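# Hang a hose across two wall hooks

## Task

Get the hose resting on both of the wall hooks so that, at the end, it hangs motionless with no part touching the floor, then open the grippers and move the robot away from it. The hose must stay up by itself, not because the robot holds it, and the robot must not have toppled over or be left leaning.

## Robot and tools

ROBOT. A LinearBot: an omnidirectional wheeled base with a column about 1.75 m high. A carriage rides up and down the column over 1.0 m (lift_m) and carries two identical six-joint arms, left and right, each ending in a two-finger gripper. Arm bases sit about 0.57 m + lift_m above the floor, and carriage parts hang roughly 0.15 m below them. A hand reaches about 0.78 m from its shoulder but only about 0.38 m below its arm base. The hand is about 0.16 m long and 0.1 m wide (0.14 m when open). Parked arm joints 1-6: 0, 0.05, 0.05, 1.45, 0, 0; parked, the robot is roughly 0.95 m wide and 0.7 m long. The base motors are weak (2 N m), so contact stops trigger on light pushes.

CAMERAS. carriage_camera is fixed on the carriage, facing forward and tilted about 20 degrees down. left_wrist_camera and right_wrist_camera look out past the fingertips.

FRAMES. Base frame: origin on the floor below the base centre, x forward, y left, z up. The readings left_hand and right_hand are positions in this frame of the point between each hand's finger pads. quat_wxyz rotates base axes into hand axes: hand z runs along the fingers and the fingers open along hand y. A hand pointing straight up with joints 1, 5 and 6 at 0 reads (1, 0, 0, 0). The odometry frame is the base frame as it was at the start. base_odometry counts wheel turns, so slip is counted as travel. Heading is positive to the left, in -3.142 to 3.142.

TOOLS.
execute_actions(actions, cameras): actions is a list holding one action or none. An empty list only returns state and images. An action may contain "base", "joints" or both, and they start together.
- base: exactly one key, each a relative offset from where the base last measured itself. translate_m: metres forward (+) or back, -2 to 2. strafe_m: metres left (+) or right, -2 to 2. rotate_rad: radians counter-clockwise (+), -6.3 to 6.3.
- joints: a single object keyed by joint name, covering both arms and the lift. Every value is an absolute target, not an offset. lift_m is 0 to 1 m. For each arm (prefix left_ or right_):
  - joint1_rad: -2.617 to 3.054, vertical-axis turn, 0 forward, + to the left.
  - joint2_rad: 0 to 3.141, shoulder; 0 puts the upper arm level pointing back, 1.57 upright, 3.14 level pointing forward.
  - joint3_rad: 0 to 3.141, elbow; 0 folded, 3.14 straight.
  - joint4_rad: -1.57 to 1.57, wrist pitch; + lifts the fingertips.
  - joint5_rad: -1.57 to 1.57, wrist yaw; + swings the fingertips to the right, the opposite sense to joint 1.
  - joint6_rad: -2.094 to 2.094, roll about the finger direction; + is clockwise seen from the forearm.
  - gripper_m: 0 to 0.093, the pad gap in metres.
  Done tolerances: lift ±0.004, joints 1-3 ±0.055 (joint1 ±0.02), joint4 ±0.04, joints 5-6 ±0.02, gripper ±0.004. Arm speed is up to 1.8 rad/s for joints 1-3 and 2.7 rad/s for joints 4-6.
  Anything omitted may keep pushing toward its earlier target without any status showing it. An unknown key or out-of-range value rejects the call and nothing moves.
- cameras: a list from carriage_camera, left_wrist_camera, right_wrist_camera, "all". Omitted, null or ["all"] gives every camera; [] gives none. The "pictures" line lists the images in order.
wait(seconds): 0 to 10 s with no new command; returns the same state and images.
zoom_image(camera, region): region is [x0, y0, x1, y1] in pixels of that camera's latest full image (504x504, origin top-left), at most 504 by 504.
read_manual(section): returns only licence texts; no motion.
finished_scene(scene): ends the scene with the given number, after the last command has been held; it cannot be undone and reports whether the task succeeded.

RESULTS. base_status and joint_status report how each motion of the last accepted action ended. "done" for the base means the wheels turned the full amount, slip included; a 1-2 mm move may fall short yet say done. "off_target": stopped away from the target, possibly still pushing. After "contact_stop" or "time_out" the old target is dropped and the part holds where it stopped. "joint command not followed" (with a "cause:" line) means a self-collision check held back an arm's targets; the gripper still moves, and those joints show "not_followed" and may be retried on later actions. A gripper clamping an object usually reads off_target. on_its_own covers what this call did not command; "held at" is the held target, not the actual position. motor_effort is percent of maximum (bracket = peak of last action), with fixed per-motor error plus noise. A lift effort that keeps falling while lowering means a hand or its load is resting on something. A drive_wheels value at rest clearly above free-driving means the base is still pressing something. Joint torques and a "Motor temperatures" block per arm are also given. "ARM HIT" means an arm struck the robot itself hard.

CAUTIONS.
- Contact: the base halts only after a hit, sometimes late or never, and may coast about 0.3 m after an arm touches. Arms are not monitored during turns or usually while arm joints are commanded. Arms and grippers have no contact stop: blocked ones keep pressing and snap to target once free. After a stopped drive, back off about 0.2 m the way you came (undo a turn) and repeat if still pressed; a retry of a falsely stopped move usually works. Driving backward into a table edge the column can hit may topple the robot.
- Tipping: no reading shows lean; only images do. Risk rises with a high carriage, stretched arms, loads, pulling or abrupt stops; about 1.5 kg per outstretched hand can tip it.
- Arms against each other: a hard press ends the run; avoid hard hits. If an arm is withheld, move that arm alone well away first, then the other in a later call.
- Loads: hand readings drift from truth at long reach; a level hand sags 10-17 cm under 1 kg. Grip force is about 45-60 N per pad.
- Heat: stretched arms heat quickly, even empty, including while you think. MOTOR HOT warns at 75 °C; at 90 °C that arm pauses 10 s; at 100 °C it goes limp and drops. Stopped keys show "limit_stop_at_motor_heat"; resend the target.
- The simulation runs while you reason; the robot holds the last command meanwhile. Avoid drops, slips, slams and hard pushes, and leave the hose hanging free of the robot before ending.

Each tool is called after "Request:" by a JSON object that holds its "name" and its "arguments", one argument or row to a line.

## Session

Request:
{"name": "execute_actions", "arguments": {
  "actions": []
}}

Scene clock: 0.00 s.
Joint torques (N m, as the arm reports them, + toward a larger angle): no reading
Motor temperatures (°C, as the motors report them): left_arm=[23 23 23 23 24 22] | right_arm=[24 26 25 25 26 25]
base_odometry: x=+0.000 y=+0.000 heading=+0.000 (m, m, rad; odometry frame)
base_status: not commanded
joint_positions: lift_m=+0.302 left_joint1_rad=-0.019 left_joint2_rad=+0.050 left_joint3_rad=+0.053 left_joint4_rad=+1.496 left_joint5_rad=+0.011 left_joint6_rad=-0.034 left_gripper_m=+0.095 right_joint1_rad=-0.006 right_joint2_rad=+0.045 right_joint3_rad=+0.052 right_joint4_rad=+1.421 right_joint5_rad=+0.004 right_joint6_rad=+0.037 right_gripper_m=+0.095
joint_status: not commanded
motor_effort: lift_m=+17 drive_wheels=-5 (%)
left_hand: x=+0.3020 y=+0.3073 z=+1.3180 quat_wxyz=(+0.999, +0.005, +0.036, -0.026) (m; base frame)
right_hand: x=+0.3187 y=-0.3104 z=+1.3160 quat_wxyz=(+0.997, +0.004, +0.071, +0.015) (m; base frame)
pictures: carriage_camera, left_wrist_camera, right_wrist_camera
Images, in order (width x height): carriage_camera 504x504, left_wrist_camera 504x504, right_wrist_camera 504x504.

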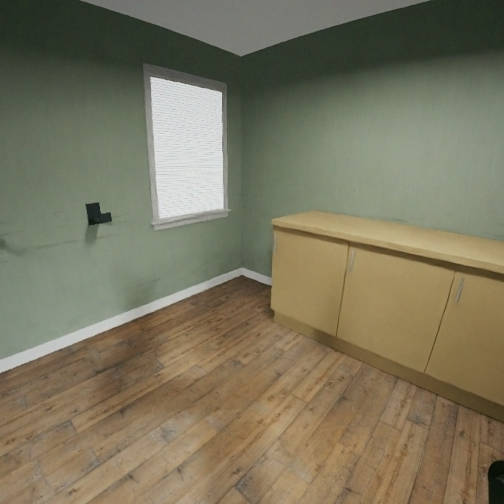

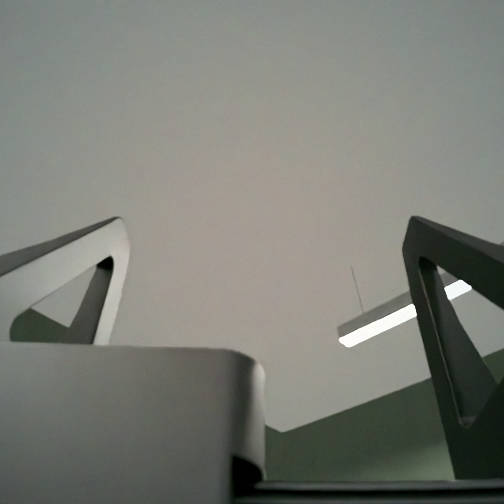

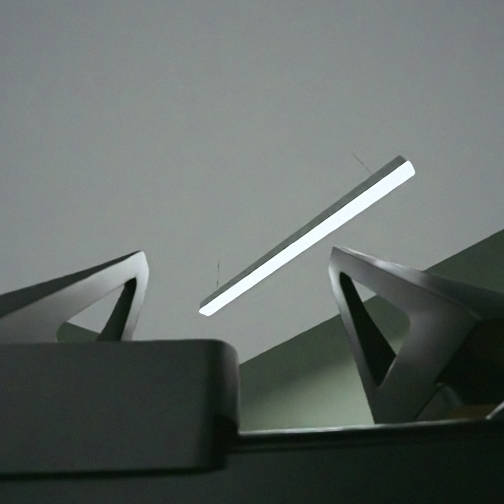

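Request:
{"name": "execute_actions", "arguments": {
  "actions": [
    {"base":{"rotate_rad":0.9}}
  ],
  "cameras": ["carriage_camera"]
}}

Request:
{"name": "execute_actions", "arguments": {
  "actions": [
    {"base":{"rotate_rad":1.3}}
  ],
  "cameras": ["carriage_camera"]
}}

Scene clock: 3.17 s.
Joint torques (N m, as the arm reports them, + toward a larger angle): left_arm=[-0.02  4.44  5.63 -0.24 -0.03 -0.03] | right_arm=[ 0.15  3.94  7.06 -0.07  0.02 -0.05]
Motor temperatures (°C, as the motors report them): left_arm=[23 23 24 23 24 22] | right_arm=[24 26 25 25 26 25]
base_odometry: x=+0.000 y=+0.000 heading=+0.898 (m, m, rad; odometry frame)
base_status: done
joint_positions: lift_m=+0.302 left_joint1_rad=-0.019 left_joint2_rad=+0.050 left_joint3_rad=+0.053 left_joint4_rad=+1.496 left_joint5_rad=+0.011 left_joint6_rad=-0.034 left_gripper_m=+0.095 right_joint1_rad=-0.006 right_joint2_rad=+0.045 right_joint3_rad=+0.052 right_joint4_rad=+1.421 right_joint5_rad=+0.004 right_joint6_rad=+0.037 right_gripper_m=+0.095
joint_status: not commanded
motor_effort: lift_m=+17(18) drive_wheels=+32(55) (%)
left_hand: x=+0.3020 y=+0.3073 z=+1.3180 quat_wxyz=(+0.999, +0.005, +0.036, -0.026) (m; base frame)
right_hand: x=+0.3187 y=-0.3104 z=+1.3160 quat_wxyz=(+0.997, +0.004, +0.071, +0.015) (m; base frame)
pictures: carriage_camera
Images, in order (width x height): carriage_camera 504x504.

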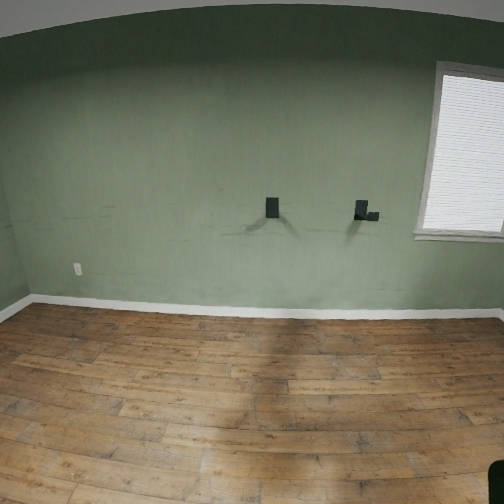

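Scene clock: 6.00 s.
Joint torques (N m, as the arm reports them, + toward a larger angle): left_arm=[-0.06  4.37  5.62 -0.25 -0.02 -0.03] | right_arm=[ 0.2   4.01  7.1  -0.07  0.01 -0.03]
Motor temperatures (°C, as the motors report them): left_arm=[23 23 24 23 24 22] | right_arm=[24 26 25 25 26 25]
base_odometry: x=+0.000 y=+0.000 heading=+2.196 (m, m, rad; odometry frame)
base_status: done
joint_positions: lift_m=+0.302 left_joint1_rad=-0.019 left_joint2_rad=+0.050 left_joint3_rad=+0.053 left_joint4_rad=+1.495 left_joint5_rad=+0.011 left_joint6_rad=-0.034 left_gripper_m=+0.095 right_joint1_rad=-0.006 right_joint2_rad=+0.045 right_joint3_rad=+0.052 right_joint4_rad=+1.421 right_joint5_rad=+0.004 right_joint6_rad=+0.037 right_gripper_m=+0.095
joint_status: not commanded
motor_effort: lift_m=+17(18) drive_wheels=+32(68) (%)
left_hand: x=+0.3022 y=+0.3073 z=+1.3180 quat_wxyz=(+0.999, +0.005, +0.037, -0.026) (m; base frame)
right_hand: x=+0.3186 y=-0.3104 z=+1.3160 quat_wxyz=(+0.997, +0.004, +0.071, +0.015) (m; base frame)
pictures: carriage_camera
Images, in order (width x height): carriage_camera 504x504.

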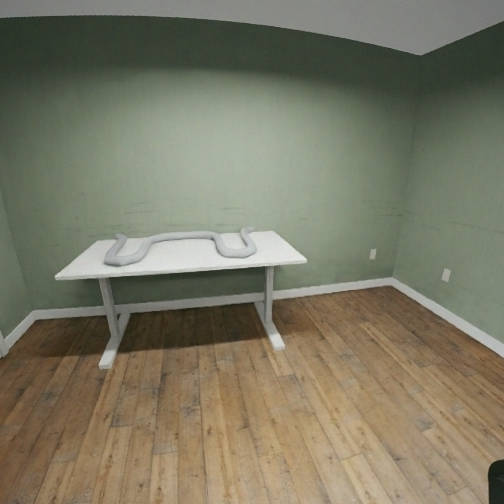

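Request:
{"name": "zoom_image", "arguments": {
  "camera": "carriage_camera",
  "region": [40, 200, 320, 380]
}}

Request:
{"name": "execute_actions", "arguments": {
  "actions": [
    {"base":{"rotate_rad":0.22},"joints":{"lift_m":0.6}}
  ],
  "cameras": ["carriage_camera"]
}}

Region (40, 200, 320, 380) of carriage_camera's 504x504 image, scaled by 1.800, with more detail than that image has; it fills the top 324 rows of this view, and the rest is white.

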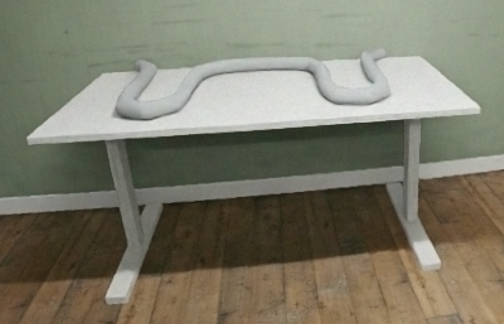

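Scene clock: 11.40 s.
Joint torques (N m, as the arm reports them, + toward a larger angle): left_arm=[-0.03  4.36  5.75 -0.22 -0.01 -0.03] | right_arm=[ 0.23  3.87  7.28 -0.06  0.06 -0.02]
Motor temperatures (°C, as the motors report them): left_arm=[23 24 25 23 24 22] | right_arm=[24 26 26 25 26 25]
base_odometry: x=+0.000 y=+0.000 heading=+2.413 (m, m, rad; odometry frame)
base_status: done
joint_positions: lift_m=+0.600 left_joint1_rad=-0.019 left_joint2_rad=+0.050 left_joint3_rad=+0.053 left_joint4_rad=+1.495 left_joint5_rad=+0.011 left_joint6_rad=-0.034 left_gripper_m=+0.095 right_joint1_rad=-0.006 right_joint2_rad=+0.045 right_joint3_rad=+0.052 right_joint4_rad=+1.422 right_joint5_rad=+0.004 right_joint6_rad=+0.037 right_gripper_m=+0.095
joint_status: all done
motor_effort: lift_m=+18(20) drive_wheels=+34(68) (%)
left_hand: x=+0.3023 y=+0.3073 z=+1.6160 quat_wxyz=(+0.999, +0.005, +0.037, -0.026) (m; base frame)
right_hand: x=+0.3185 y=-0.3104 z=+1.6140 quat_wxyz=(+0.997, +0.004, +0.071, +0.015) (m; base frame)
pictures: carriage_camera
Images, in order (width x height): carriage_camera 504x504.

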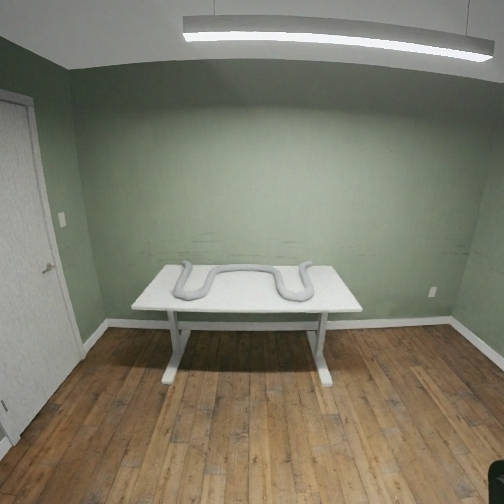

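Request:
{"name": "execute_actions", "arguments": {
  "actions": [
    {"base":{"translate_m":0.8},"joints":{"lift_m":0.35,"left_joint2_rad":1.6,"left_joint3_rad":1.2,"left_joint4_rad":-0.8,"right_joint2_rad":1.6,"right_joint3_rad":1.2,"right_joint4_rad":-0.8,"left_gripper_m":0.093,"right_gripper_m":0.093}}
  ]
}}

Scene clock: 21.80 s.
Joint torques (N m, as the arm reports them, + toward a larger angle): left_arm=[ 0.03 -6.12  8.13  0.95  0.   -0.02] | right_arm=[ 0.29 -6.62 10.12  1.2   0.07 -0.04]
Motor temperatures (°C, as the motors report them): left_arm=[23 24 27 24 24 22] | right_arm=[24 27 27 25 26 25]
base_odometry: x=-0.598 y=+0.531 heading=+2.415 (m, m, rad; odometry frame)
base_status: done
joint_positions: lift_m=+0.350 left_joint1_rad=-0.019 left_joint2_rad=+1.589 left_joint3_rad=+1.181 left_joint4_rad=-0.797 left_joint5_rad=+0.011 left_joint6_rad=-0.034 left_gripper_m=+0.093 right_joint1_rad=-0.006 right_joint2_rad=+1.595 right_joint3_rad=+1.180 right_joint4_rad=-0.797 right_joint5_rad=+0.004 right_joint6_rad=+0.037 right_gripper_m=+0.093
joint_status: all done
motor_effort: lift_m=+18(19) drive_wheels=-21(65) (%)
left_hand: x=+0.6445 y=+0.3009 z=+1.0391 quat_wxyz=(+0.182, -0.006, +0.983, -0.010) (m; base frame)
right_hand: x=+0.6440 y=-0.3124 z=+1.0365 quat_wxyz=(+0.178, +0.022, +0.984, +0.001) (m; base frame)
pictures: carriage_camera, left_wrist_camera, right_wrist_camera
Images, in order (width x height): carriage_camera 504x504, left_wrist_camera 504x504, right_wrist_camera 504x504.

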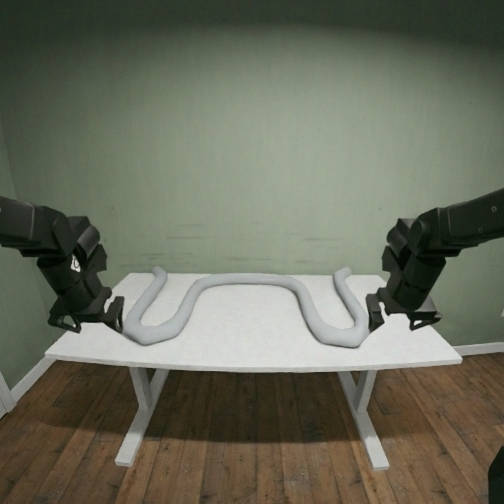

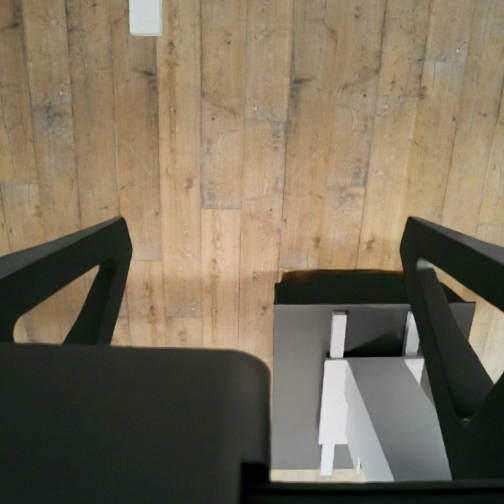

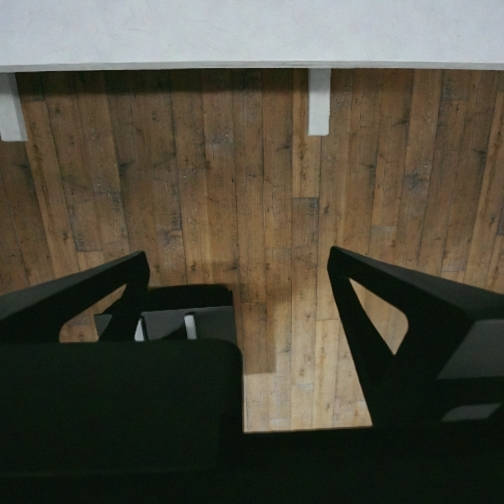

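Request:
{"name": "execute_actions", "arguments": {
  "actions": [
    {"base":{"translate_m":0.32},"joints":{"lift_m":0.3,"left_joint2_rad":1.8,"left_joint3_rad":1.4,"left_joint4_rad":-1.15,"left_joint6_rad":-1.57,"right_joint2_rad":1.8,"right_joint3_rad":1.4,"right_joint4_rad":-1.15,"right_joint6_rad":1.57}}
  ],
  "cameras": []
}}

Request:
{"name": "execute_actions", "arguments": {
  "actions": [
    {"base":{"strafe_m":0.03},"joints":{"lift_m":0.22}}
  ]
}}

Scene clock: 28.43 s.
Joint torques (N m, as the arm reports them, + toward a larger angle): left_arm=[-0.06 -8.46  7.44  0.23 -0.06 -0.11] | right_arm=[ 0.14 -9.05  9.27  0.24  0.12  0.08]
Motor temperatures (°C, as the motors report them): left_arm=[23 26 29 24 24 22] | right_arm=[24 28 28 25 26 25]
base_odometry: x=-0.838 y=+0.743 heading=+2.417 (m, m, rad; odometry frame)
base_status: done
joint_positions: lift_m=+0.300 left_joint1_rad=-0.019 left_joint2_rad=+1.802 left_joint3_rad=+1.381 left_joint4_rad=-1.145 left_joint5_rad=+0.011 left_joint6_rad=-1.560 left_gripper_m=+0.093 right_joint1_rad=-0.006 right_joint2_rad=+1.809 right_joint3_rad=+1.380 right_joint4_rad=-1.143 right_joint5_rad=+0.004 right_joint6_rad=+1.560 right_gripper_m=+0.093
joint_status: all done
motor_effort: lift_m=+18(19) drive_wheels=-21(61) (%)
left_hand: x=+0.6127 y=+0.3015 z=+0.9627 quat_wxyz=(-0.002, -0.697, +0.717, -0.005) (m; base frame)
right_hand: x=+0.6126 y=-0.3122 z=+0.9601 quat_wxyz=(+0.001, +0.706, +0.709, -0.002) (m; base frame)
pictures: none
No camera images: the call's "cameras" was empty. Leave "cameras" out to get every camera's image.

Scene clock: 29.47 s.
Joint torques (N m, as the arm reports them, + toward a larger angle): left_arm=[-0.1  -8.53  6.83  0.26 -0.07 -0.11] | right_arm=[ 0.35 -8.9   8.13  0.29  0.1   0.09]
Motor temperatures (°C, as the motors report them): left_arm=[23 26 29 24 24 22] | right_arm=[24 29 28 25 26 25]
base_odometry: x=-0.858 y=+0.721 heading=+2.416 (m, m, rad; odometry frame)
base_status: done
joint_positions: lift_m=+0.220 left_joint1_rad=-0.019 left_joint2_rad=+1.801 left_joint3_rad=+1.391 left_joint4_rad=-1.147 left_joint5_rad=+0.011 left_joint6_rad=-1.560 left_gripper_m=+0.093 right_joint1_rad=-0.006 right_joint2_rad=+1.809 right_joint3_rad=+1.389 right_joint4_rad=-1.144 right_joint5_rad=+0.004 right_joint6_rad=+1.560 right_gripper_m=+0.093
joint_status: all done
motor_effort: lift_m=+18(18) drive_wheels=+9(43) (%)
left_hand: x=+0.6151 y=+0.3015 z=+0.8854 quat_wxyz=(+0.001, -0.697, +0.717, -0.008) (m; base frame)
right_hand: x=+0.6152 y=-0.3123 z=+0.8826 quat_wxyz=(+0.004, +0.706, +0.709, +0.001) (m; base frame)
pictures: carriage_camera, left_wrist_camera, right_wrist_camera
Images, in order (width x height): carriage_camera 504x504, left_wrist_camera 504x504, right_wrist_camera 504x504.

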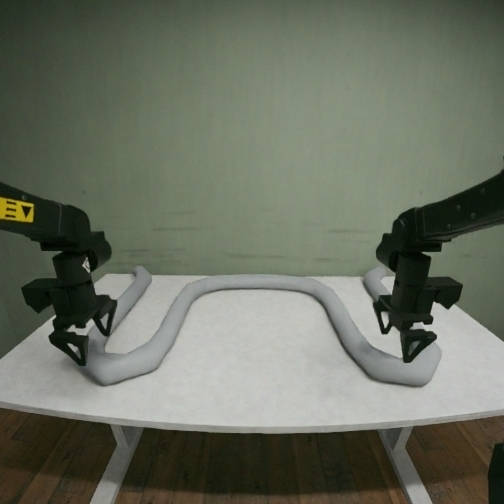

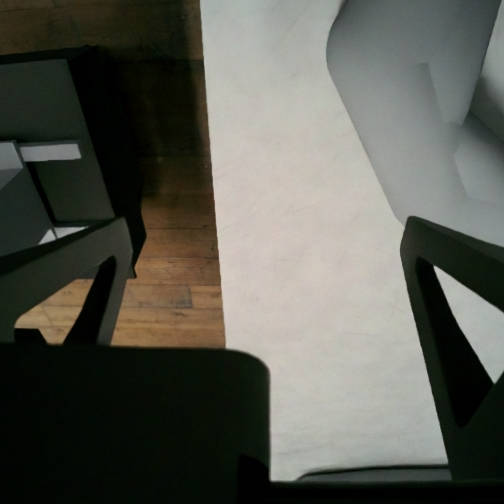

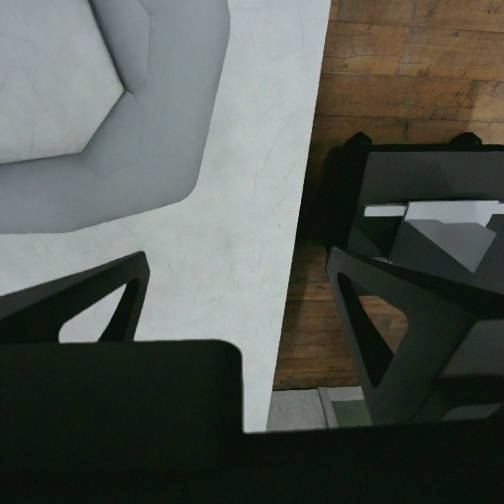

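Request:
{"name": "execute_actions", "arguments": {
  "actions": [
    {"base":{"translate_m":0.08},"joints":{"left_joint6_rad":-1.9,"right_joint6_rad":1.72,"left_joint1_rad":-0.1,"right_joint1_rad":-0.08,"lift_m":0.17}}
  ]
}}

Scene clock: 40.20 s.
Joint torques (N m, as the arm reports them, + toward a larger angle): left_arm=[ 0.21 -8.47  6.66  0.24 -0.07 -0.11] | right_arm=[ 0.31 -8.78  8.41  0.28  0.12  0.08]
Motor temperatures (°C, as the motors report them): left_arm=[23 28 30 24 24 22] | right_arm=[24 31 29 25 26 25]
base_odometry: x=-0.918 y=+0.774 heading=+2.417 (m, m, rad; odometry frame)
base_status: done
joint_positions: lift_m=+0.170 left_joint1_rad=-0.103 left_joint2_rad=+1.801 left_joint3_rad=+1.392 left_joint4_rad=-1.149 left_joint5_rad=+0.011 left_joint6_rad=-1.890 left_gripper_m=+0.093 right_joint1_rad=-0.081 right_joint2_rad=+1.806 right_joint3_rad=+1.389 right_joint4_rad=-1.146 right_joint5_rad=+0.004 right_joint6_rad=+1.710 right_gripper_m=+0.093
joint_status: all done
motor_effort: lift_m=+18(18) drive_wheels=-19(57) (%)
left_hand: x=+0.6132 y=+0.2736 z=+0.8358 quat_wxyz=(-0.001, -0.779, +0.627, -0.009) (m; base frame)
right_hand: x=+0.6138 y=-0.3371 z=+0.8334 quat_wxyz=(+0.004, +0.781, +0.625, +0.001) (m; base frame)
pictures: carriage_camera, left_wrist_camera, right_wrist_camera
Images, in order (width x height): carriage_camera 504x504, left_wrist_camera 504x504, right_wrist_camera 504x504.

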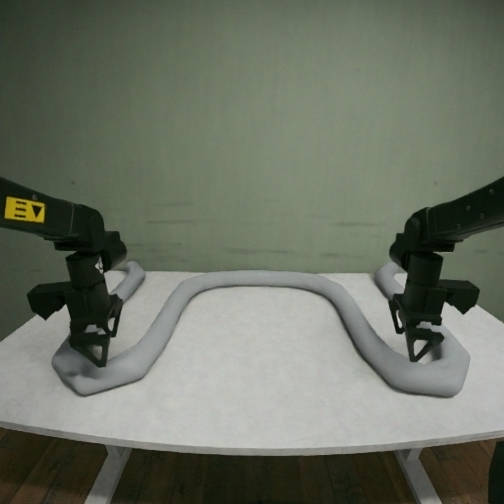

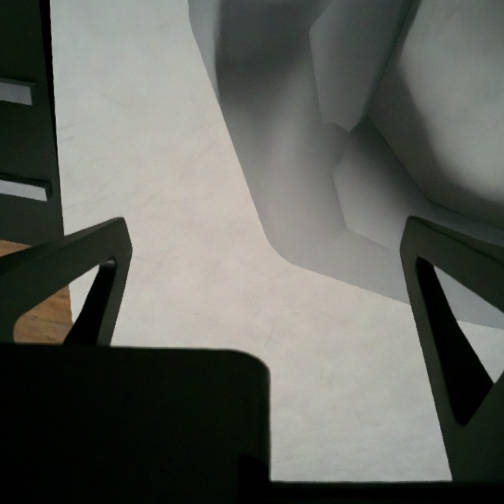

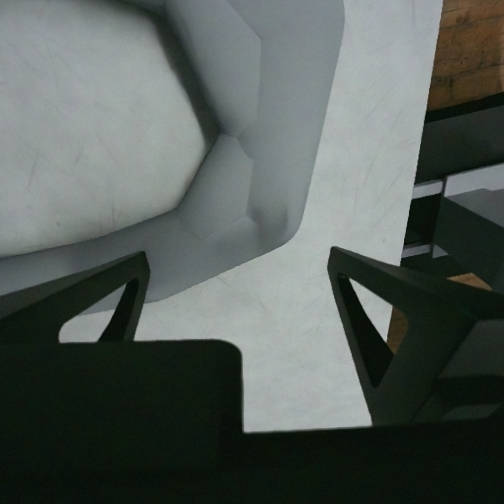

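Request:
{"name": "execute_actions", "arguments": {
  "actions": [
    {"joints":{"left_joint6_rad":-2.09,"right_joint6_rad":1.66,"left_joint1_rad":-0.01,"right_joint1_rad":-0.16,"right_joint4_rad":-1.23,"lift_m":0.14}}
  ]
}}

Scene clock: 43.83 s.
Joint torques (N m, as the arm reports them, + toward a larger angle): left_arm=[-0.23 -8.46  6.62  0.22 -0.06 -0.11] | right_arm=[ 0.32 -8.68  7.96  0.02  0.12 -0.09]
Motor temperatures (°C, as the motors report them): left_arm=[23 29 30 24 24 22] | right_arm=[24 32 30 25 26 25]
base_odometry: x=-0.918 y=+0.774 heading=+2.417 (m, m, rad; odometry frame)
base_status: not commanded
joint_positions: lift_m=+0.140 left_joint1_rad=-0.007 left_joint2_rad=+1.801 left_joint3_rad=+1.392 left_joint4_rad=-1.149 left_joint5_rad=+0.010 left_joint6_rad=-2.079 left_gripper_m=+0.093 right_joint1_rad=-0.162 right_joint2_rad=+1.806 right_joint3_rad=+1.389 right_joint4_rad=-1.219 right_joint5_rad=+0.005 right_joint6_rad=+1.667 right_gripper_m=+0.093
joint_status: all done
motor_effort: lift_m=+18(18) drive_wheels=-14(19) (%)
left_hand: x=+0.6151 y=+0.3055 z=+0.8058 quat_wxyz=(-0.001, -0.860, +0.509, -0.008) (m; base frame)
right_hand: x=+0.5927 y=-0.3609 z=+0.8039 quat_wxyz=(-0.022, +0.792, +0.610, -0.024) (m; base frame)
pictures: carriage_camera, left_wrist_camera, right_wrist_camera
Images, in order (width x height): carriage_camera 504x504, left_wrist_camera 504x504, right_wrist_camera 504x504.

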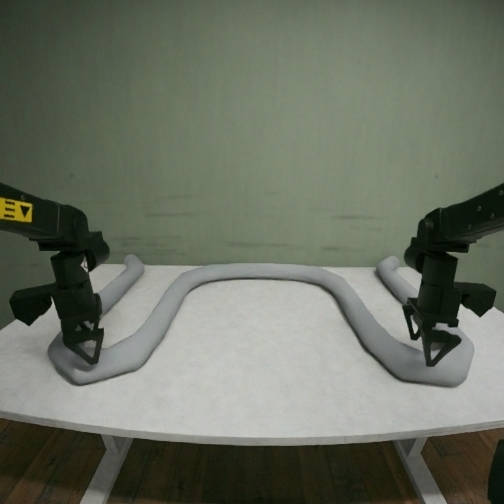

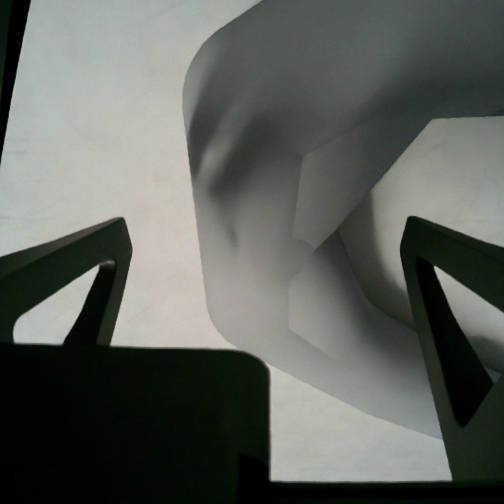

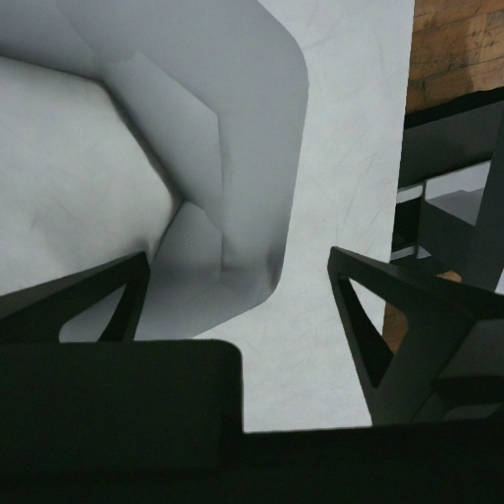

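Good. Lower.

Request:
{"name": "execute_actions", "arguments": {
  "actions": [
    {"joints":{"lift_m":0.09}}
  ]
}}

Scene clock: 44.87 s.
Joint torques (N m, as the arm reports them, + toward a larger angle): left_arm=[-0.29 -8.38  6.7   0.21 -0.05 -0.12] | right_arm=[ 0.31 -8.56  8.23  0.08  0.1  -0.07]
Motor temperatures (°C, as the motors report them): left_arm=[23 29 30 24 24 22] | right_arm=[24 32 30 25 26 25]
base_odometry: x=-0.918 y=+0.774 heading=+2.417 (m, m, rad; odometry frame)
base_status: not commanded
joint_positions: lift_m=+0.090 left_joint1_rad=-0.007 left_joint2_rad=+1.801 left_joint3_rad=+1.392 left_joint4_rad=-1.149 left_joint5_rad=+0.010 left_joint6_rad=-2.079 left_gripper_m=+0.093 right_joint1_rad=-0.162 right_joint2_rad=+1.806 right_joint3_rad=+1.389 right_joint4_rad=-1.220 right_joint5_rad=+0.005 right_joint6_rad=+1.667 right_gripper_m=+0.093
joint_status: all done
motor_effort: lift_m=+19(19) drive_wheels=-13(17) (%)
left_hand: x=+0.6151 y=+0.3055 z=+0.7558 quat_wxyz=(-0.001, -0.860, +0.509, -0.008) (m; base frame)
right_hand: x=+0.5924 y=-0.3608 z=+0.7540 quat_wxyz=(-0.023, +0.792, +0.610, -0.024) (m; base frame)
pictures: carriage_camera, left_wrist_camera, right_wrist_camera
Images, in order (width x height): carriage_camera 504x504, left_wrist_camera 504x504, right_wrist_camera 504x504.

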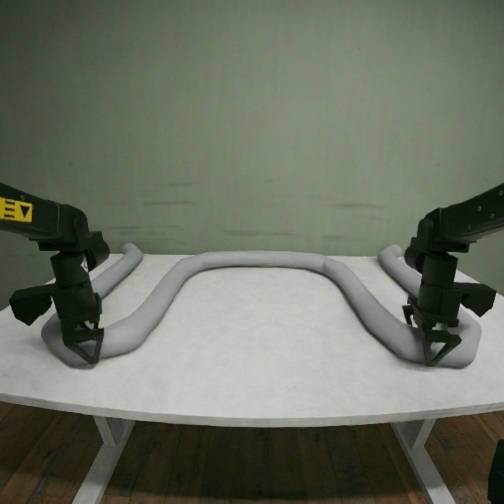

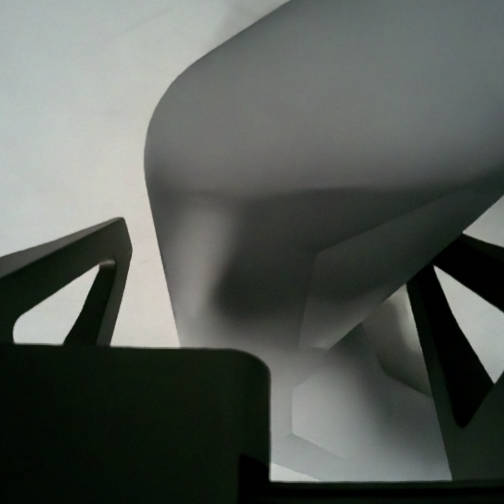

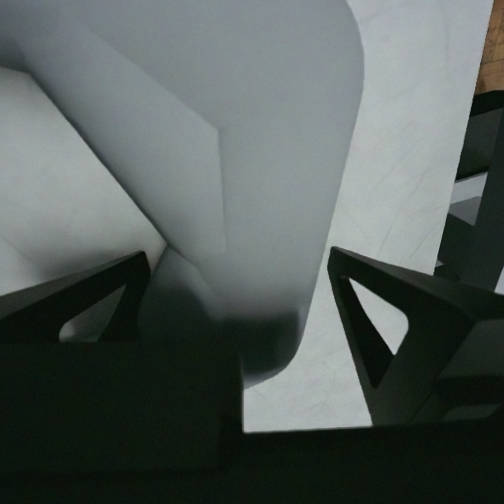

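Request:
{"name": "execute_actions", "arguments": {
  "actions": [
    {"joints":{"lift_m":0.075}}
  ],
  "cameras": []
}}

Request:
{"name": "execute_actions", "arguments": {
  "actions": [
    {"joints":{"left_gripper_m":0.03,"right_gripper_m":0.03}}
  ]
}}

Scene clock: 46.13 s.
Joint torques (N m, as the arm reports them, + toward a larger angle): left_arm=[-0.33 -8.45  6.62  0.24 -0.07 -0.12] | right_arm=[ 0.28 -8.08  7.55  0.15  0.07 -0.07]
Motor temperatures (°C, as the motors report them): left_arm=[23 29 30 24 24 22] | right_arm=[24 32 30 25 26 25]
base_odometry: x=-0.918 y=+0.774 heading=+2.417 (m, m, rad; odometry frame)
base_status: not commanded
joint_positions: lift_m=+0.075 left_joint1_rad=-0.007 left_joint2_rad=+1.801 left_joint3_rad=+1.392 left_joint4_rad=-1.149 left_joint5_rad=+0.010 left_joint6_rad=-2.079 left_gripper_m=+0.093 right_joint1_rad=-0.162 right_joint2_rad=+1.799 right_joint3_rad=+1.397 right_joint4_rad=-1.225 right_joint5_rad=+0.006 right_joint6_rad=+1.667 right_gripper_m=+0.093
joint_status: all done
motor_effort: lift_m=+17(19) drive_wheels=+9(11) (%)
left_hand: x=+0.6151 y=+0.3055 z=+0.7409 quat_wxyz=(-0.001, -0.860, +0.509, -0.008) (m; base frame)
right_hand: x=+0.5937 y=-0.3611 z=+0.7429 quat_wxyz=(-0.019, +0.792, +0.610, -0.021) (m; base frame)
pictures: none
No camera images: the call's "cameras" was empty. Leave "cameras" out to get every camera's image.

Scene clock: 46.77 s.
Joint torques (N m, as the arm reports them, + toward a larger angle): left_arm=[-0.13 -8.43  6.58  0.18 -0.05 -0.15] | right_arm=[ 0.28 -8.    7.33  0.19  0.09 -0.16]
Motor temperatures (°C, as the motors report them): left_arm=[23 29 31 24 24 22] | right_arm=[24 32 30 25 26 25]
base_odometry: x=-0.918 y=+0.774 heading=+2.417 (m, m, rad; odometry frame)
base_status: not commanded
joint_positions: lift_m=+0.075 left_joint1_rad=-0.009 left_joint2_rad=+1.801 left_joint3_rad=+1.393 left_joint4_rad=-1.143 left_joint5_rad=+0.011 left_joint6_rad=-2.076 left_gripper_m=+0.060 right_joint1_rad=-0.162 right_joint2_rad=+1.799 right_joint3_rad=+1.397 right_joint4_rad=-1.237 right_joint5_rad=+0.008 right_joint6_rad=+1.673 right_gripper_m=+0.059
joint_status: left_gripper_m off_target (ended at +0.060, target +0.030); right_gripper_m off_target (ended at +0.059, target +0.030)
motor_effort: lift_m=+17(17) drive_wheels=+9(10) (%)
left_hand: x=+0.6168 y=+0.3046 z=+0.7411 quat_wxyz=(+0.000, -0.859, +0.512, -0.011) (m; base frame)
right_hand: x=+0.5908 y=-0.3611 z=+0.7431 quat_wxyz=(-0.022, +0.794, +0.607, -0.026) (m; base frame)
pictures: carriage_camera, left_wrist_camera, right_wrist_camera
Images, in order (width x height): carriage_camera 504x504, left_wrist_camera 504x504, right_wrist_camera 504x504.

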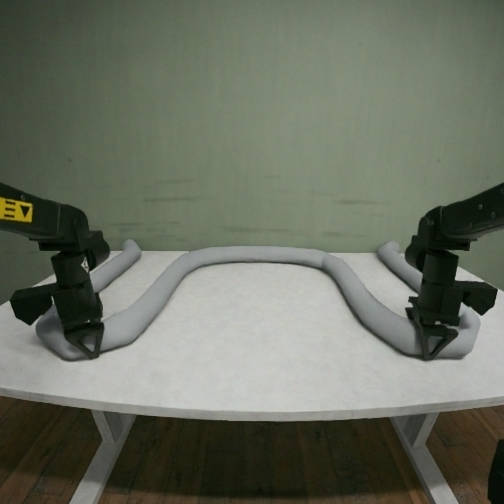

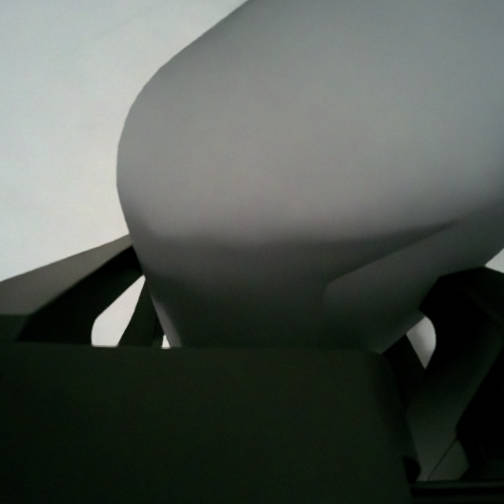

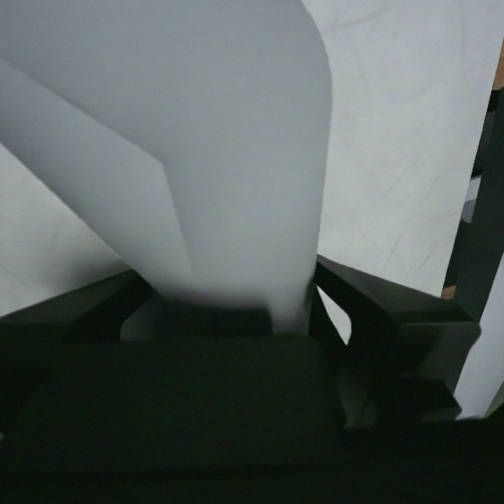

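Request:
{"name": "execute_actions", "arguments": {
  "actions": [
    {"joints":{"lift_m":0.68,"left_joint1_rad":0.4,"right_joint1_rad":-0.4,"left_joint6_rad":-1.17,"right_joint6_rad":1.17,"right_joint4_rad":-1.15}}
  ],
  "cameras": ["carriage_camera"]
}}

Scene clock: 50.83 s.
Joint torques (N m, as the arm reports them, + toward a larger angle): left_arm=[-0.11 -8.53  6.55  0.43  0.07  0.  ] | right_arm=[ 0.62 -9.04  7.55  0.55  0.08 -0.05]
Motor temperatures (°C, as the motors report them): left_arm=[23 30 31 24 24 22] | right_arm=[24 33 30 25 26 25]
base_odometry: x=-0.918 y=+0.774 heading=+2.417 (m, m, rad; odometry frame)
base_status: not commanded
joint_positions: lift_m=+0.680 left_joint1_rad=+0.401 left_joint2_rad=+1.801 left_joint3_rad=+1.393 left_joint4_rad=-1.172 left_joint5_rad=-0.006 left_joint6_rad=-1.174 left_gripper_m=+0.060 right_joint1_rad=-0.404 right_joint2_rad=+1.812 right_joint3_rad=+1.397 right_joint4_rad=-1.172 right_joint5_rad=+0.008 right_joint6_rad=+1.171 right_gripper_m=+0.059
joint_status: all done
motor_effort: lift_m=+19(22) drive_wheels=-13(14) (%)
left_hand: x=+0.5834 y=+0.4380 z=+1.3458 quat_wxyz=(-0.003, -0.709, +0.706, +0.004) (m; base frame)
right_hand: x=+0.5835 y=-0.4396 z=+1.3434 quat_wxyz=(-0.006, +0.709, +0.705, -0.007) (m; base frame)
pictures: carriage_camera
Images, in order (width x height): carriage_camera 504x504.

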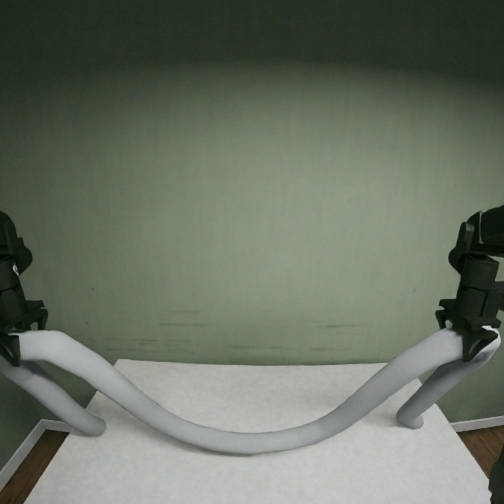

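Request:
{"name": "execute_actions", "arguments": {
  "actions": [
    {"base":{"translate_m":-1.55}}
  ],
  "cameras": []
}}

Request:
{"name": "execute_actions", "arguments": {
  "actions": [
    {"base":{"rotate_rad":-1.571},"joints":{"lift_m":0.45}}
  ],
  "cameras": ["carriage_camera"]
}}

Request:
{"name": "execute_actions", "arguments": {
  "actions": [
    {"base":{"translate_m":1.0}}
  ],
  "cameras": ["carriage_camera"]
}}

Scene clock: 57.97 s.
Joint torques (N m, as the arm reports them, + toward a larger angle): left_arm=[-0.09 -8.88  6.65  0.41  0.06  0.01] | right_arm=[ 0.39 -9.37  7.55  0.59  0.09 -0.05]
Motor temperatures (°C, as the motors report them): left_arm=[23 31 31 24 24 22] | right_arm=[24 34 30 25 26 25]
base_odometry: x=+0.243 y=-0.253 heading=+2.417 (m, m, rad; odometry frame)
base_status: done
joint_positions: lift_m=+0.680 left_joint1_rad=+0.400 left_joint2_rad=+1.805 left_joint3_rad=+1.393 left_joint4_rad=-1.174 left_joint5_rad=-0.005 left_joint6_rad=-1.174 left_gripper_m=+0.060 right_joint1_rad=-0.403 right_joint2_rad=+1.814 right_joint3_rad=+1.397 right_joint4_rad=-1.182 right_joint5_rad=+0.006 right_joint6_rad=+1.171 right_gripper_m=+0.059
joint_status: not commanded
motor_effort: lift_m=+19(18) drive_wheels=-11(69) (%)
left_hand: x=+0.5830 y=+0.4373 z=+1.3446 quat_wxyz=(-0.006, -0.708, +0.706, +0.005) (m; base frame)
right_hand: x=+0.5817 y=-0.4378 z=+1.3429 quat_wxyz=(-0.012, +0.708, +0.706, -0.008) (m; base frame)
pictures: none
No camera images: the call's "cameras" was empty. Leave "cameras" out to get every camera's image.

Scene clock: 61.07 s.
Joint torques (N m, as the arm reports them, + toward a larger angle): left_arm=[ -0.07 -10.09   6.61   0.37   0.02  -0.01] | right_arm=[  0.06 -10.71   8.32   0.46   0.09  -0.01]
Motor temperatures (°C, as the motors report them): left_arm=[23 32 32 24 24 22] | right_arm=[24 35 31 25 26 25]
base_odometry: x=+0.243 y=-0.252 heading=+0.848 (m, m, rad; odometry frame)
base_status: done
joint_positions: lift_m=+0.450 left_joint1_rad=+0.401 left_joint2_rad=+1.819 left_joint3_rad=+1.393 left_joint4_rad=-1.163 left_joint5_rad=+0.003 left_joint6_rad=-1.174 left_gripper_m=+0.060 right_joint1_rad=-0.399 right_joint2_rad=+1.831 right_joint3_rad=+1.387 right_joint4_rad=-1.167 right_joint5_rad=+0.006 right_joint6_rad=+1.171 right_gripper_m=+0.059
joint_status: all done
motor_effort: lift_m=+19(22) drive_wheels=+33(90) (%)
left_hand: x=+0.5855 y=+0.4372 z=+1.1102 quat_wxyz=(-0.009, -0.709, +0.706, +0.002) (m; base frame)
right_hand: x=+0.5822 y=-0.4367 z=+1.1051 quat_wxyz=(-0.017, +0.707, +0.707, -0.011) (m; base frame)
pictures: carriage_camera
Images, in order (width x height): carriage_camera 504x504.

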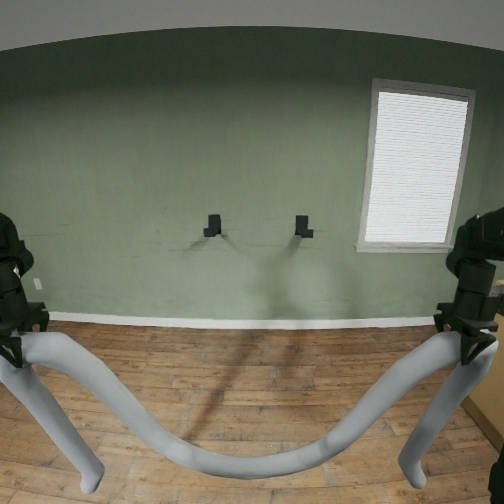

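Scene clock: 65.47 s.
Joint torques (N m, as the arm reports them, + toward a larger angle): left_arm=[ -0.06 -10.16   6.58   0.37   0.05   0.01] | right_arm=[  0.09 -10.92   8.49   0.51   0.13  -0.03]
Motor temperatures (°C, as the motors report them): left_arm=[23 33 32 24 24 22] | right_arm=[24 36 31 25 26 25]
base_odometry: x=+0.906 y=+0.496 heading=+0.847 (m, m, rad; odometry frame)
base_status: done
joint_positions: lift_m=+0.450 left_joint1_rad=+0.401 left_joint2_rad=+1.819 left_joint3_rad=+1.393 left_joint4_rad=-1.166 left_joint5_rad=-0.003 left_joint6_rad=-1.174 left_gripper_m=+0.060 right_joint1_rad=-0.399 right_joint2_rad=+1.831 right_joint3_rad=+1.387 right_joint4_rad=-1.171 right_joint5_rad=+0.004 right_joint6_rad=+1.171 right_gripper_m=+0.059
joint_status: not commanded
motor_effort: lift_m=+20(19) drive_wheels=-24(72) (%)
left_hand: x=+0.5845 y=+0.4377 z=+1.1102 quat_wxyz=(-0.009, -0.708, +0.706, +0.005) (m; base frame)
right_hand: x=+0.5815 y=-0.4359 z=+1.1052 quat_wxyz=(-0.020, +0.707, +0.707, -0.010) (m; base frame)
pictures: carriage_camera
Images, in order (width x height): carriage_camera 504x504.

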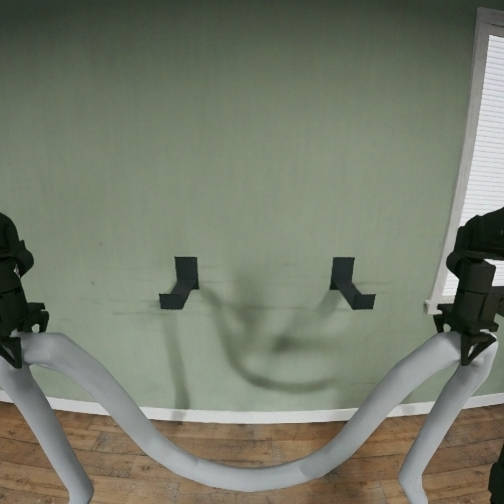

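Request:
{"name": "execute_actions", "arguments": {
  "actions": [
    {"base":{"strafe_m":-0.056},"joints":{"lift_m":0.5}}
  ],
  "cameras": []
}}

Request:
{"name": "execute_actions", "arguments": {
  "actions": [
    {"base":{"translate_m":0.4}}
  ]
}}

Scene clock: 69.23 s.
Joint torques (N m, as the arm reports them, + toward a larger angle): left_arm=[ -0.11 -10.28   6.91   0.34   0.05   0.  ] | right_arm=[  0.09 -10.61   8.67   0.5    0.1   -0.04]
Motor temperatures (°C, as the motors report them): left_arm=[23 34 32 24 24 22] | right_arm=[24 37 31 25 26 25]
base_odometry: x=+0.948 y=+0.459 heading=+0.847 (m, m, rad; odometry frame)
base_status: done
joint_positions: lift_m=+0.500 left_joint1_rad=+0.401 left_joint2_rad=+1.821 left_joint3_rad=+1.388 left_joint4_rad=-1.168 left_joint5_rad=-0.003 left_joint6_rad=-1.174 left_gripper_m=+0.060 right_joint1_rad=-0.398 right_joint2_rad=+1.829 right_joint3_rad=+1.383 right_joint4_rad=-1.172 right_joint5_rad=+0.005 right_joint6_rad=+1.171 right_gripper_m=+0.059
joint_status: all done
motor_effort: lift_m=+18(24) drive_wheels=+3(53) (%)
left_hand: x=+0.5825 y=+0.4370 z=+1.1584 quat_wxyz=(-0.013, -0.708, +0.706, +0.007) (m; base frame)
right_hand: x=+0.5802 y=-0.4353 z=+1.1549 quat_wxyz=(-0.021, +0.706, +0.707, -0.011) (m; base frame)
pictures: none
No camera images: the call's "cameras" was empty. Leave "cameras" out to get every camera's image.

Scene clock: 72.03 s.
Joint torques (N m, as the arm reports them, + toward a larger angle): left_arm=[ -0.16 -10.23   6.91   0.44   0.08  -0.01] | right_arm=[  0.02 -10.61   8.61   0.61   0.12  -0.04]
Motor temperatures (°C, as the motors report them): left_arm=[23 34 32 24 24 22] | right_arm=[24 38 31 25 26 25]
base_odometry: x=+1.214 y=+0.759 heading=+0.846 (m, m, rad; odometry frame)
base_status: done
joint_positions: lift_m=+0.500 left_joint1_rad=+0.401 left_joint2_rad=+1.821 left_joint3_rad=+1.388 left_joint4_rad=-1.178 left_joint5_rad=-0.006 left_joint6_rad=-1.174 left_gripper_m=+0.060 right_joint1_rad=-0.398 right_joint2_rad=+1.829 right_joint3_rad=+1.383 right_joint4_rad=-1.180 right_joint5_rad=+0.004 right_joint6_rad=+1.171 right_gripper_m=+0.059
joint_status: not commanded
motor_effort: lift_m=+18(18) drive_wheels=-21(51) (%)
left_hand: x=+0.5800 y=+0.4365 z=+1.1585 quat_wxyz=(-0.017, -0.708, +0.706, +0.010) (m; base frame)
right_hand: x=+0.5787 y=-0.4344 z=+1.1550 quat_wxyz=(-0.025, +0.706, +0.707, -0.012) (m; base frame)
pictures: carriage_camera, left_wrist_camera, right_wrist_camera
Images, in order (width x height): carriage_camera 504x504, left_wrist_camera 504x504, right_wrist_camera 504x504.

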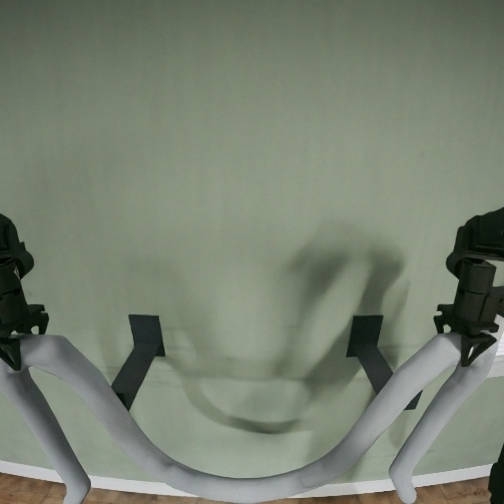

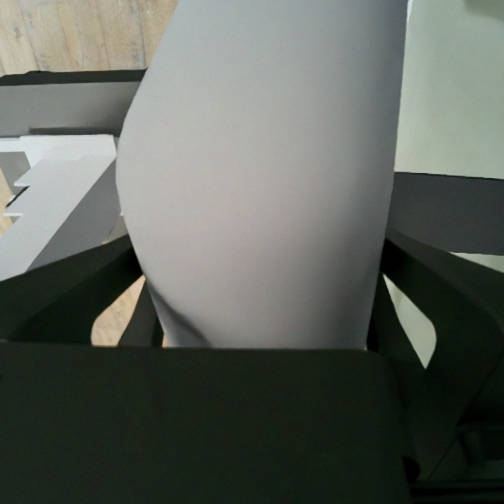

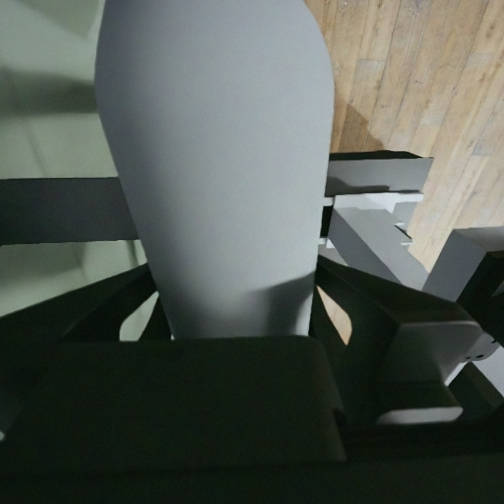

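Request:
{"name": "execute_actions", "arguments": {
  "actions": [
    {"base":{"translate_m":0.12}}
  ]
}}

Scene clock: 74.93 s.
Joint torques (N m, as the arm reports them, + toward a larger angle): left_arm=[ -0.1  -10.12   6.79   0.78   0.21  -0.19] | right_arm=[  0.02 -10.6    8.64   0.54   0.13  -0.02]
Motor temperatures (°C, as the motors report them): left_arm=[23 35 33 24 24 22] | right_arm=[24 39 32 25 26 25]
base_odometry: x=+1.294 y=+0.848 heading=+0.844 (m, m, rad; odometry frame)
base_status: done
joint_positions: lift_m=+0.500 left_joint1_rad=+0.401 left_joint2_rad=+1.821 left_joint3_rad=+1.388 left_joint4_rad=-1.235 left_joint5_rad=-0.020 left_joint6_rad=-1.151 left_gripper_m=+0.060 right_joint1_rad=-0.398 right_joint2_rad=+1.829 right_joint3_rad=+1.383 right_joint4_rad=-1.177 right_joint5_rad=+0.003 right_joint6_rad=+1.169 right_gripper_m=+0.059
joint_status: not commanded
motor_effort: lift_m=+18(19) drive_wheels=-15(53) (%)
left_hand: x=+0.5662 y=+0.4332 z=+1.1595 quat_wxyz=(-0.042, -0.699, +0.713, +0.027) (m; base frame)
right_hand: x=+0.5793 y=-0.4346 z=+1.1549 quat_wxyz=(-0.024, +0.706, +0.708, -0.011) (m; base frame)
pictures: carriage_camera, left_wrist_camera, right_wrist_camera
Images, in order (width x height): carriage_camera 504x504, left_wrist_camera 504x504, right_wrist_camera 504x504.

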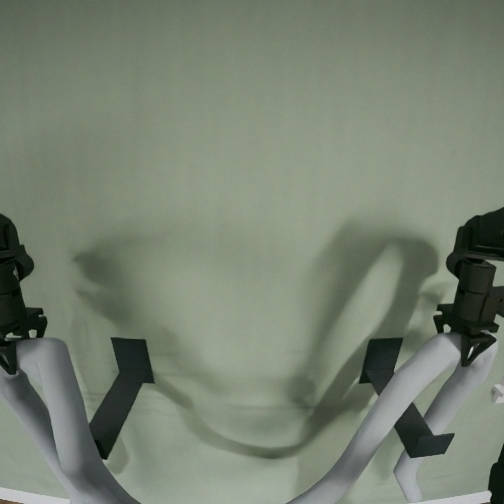

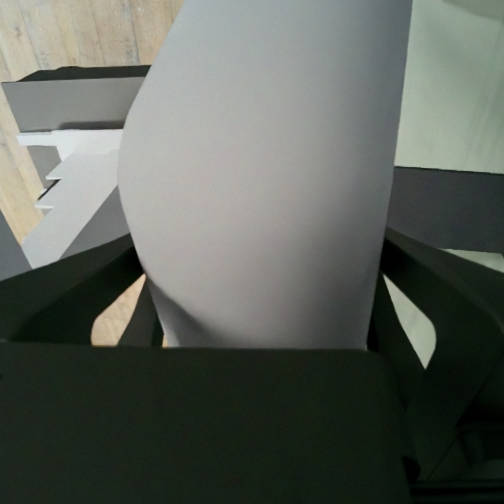

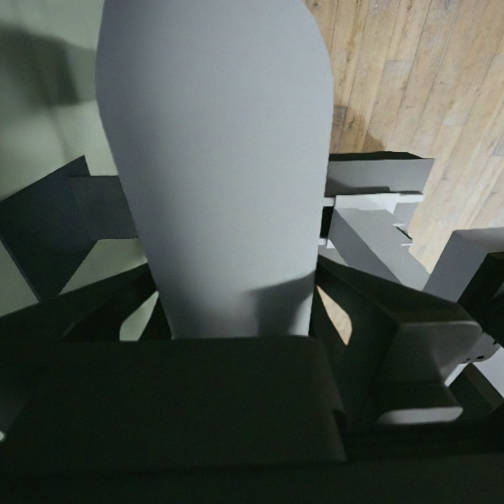

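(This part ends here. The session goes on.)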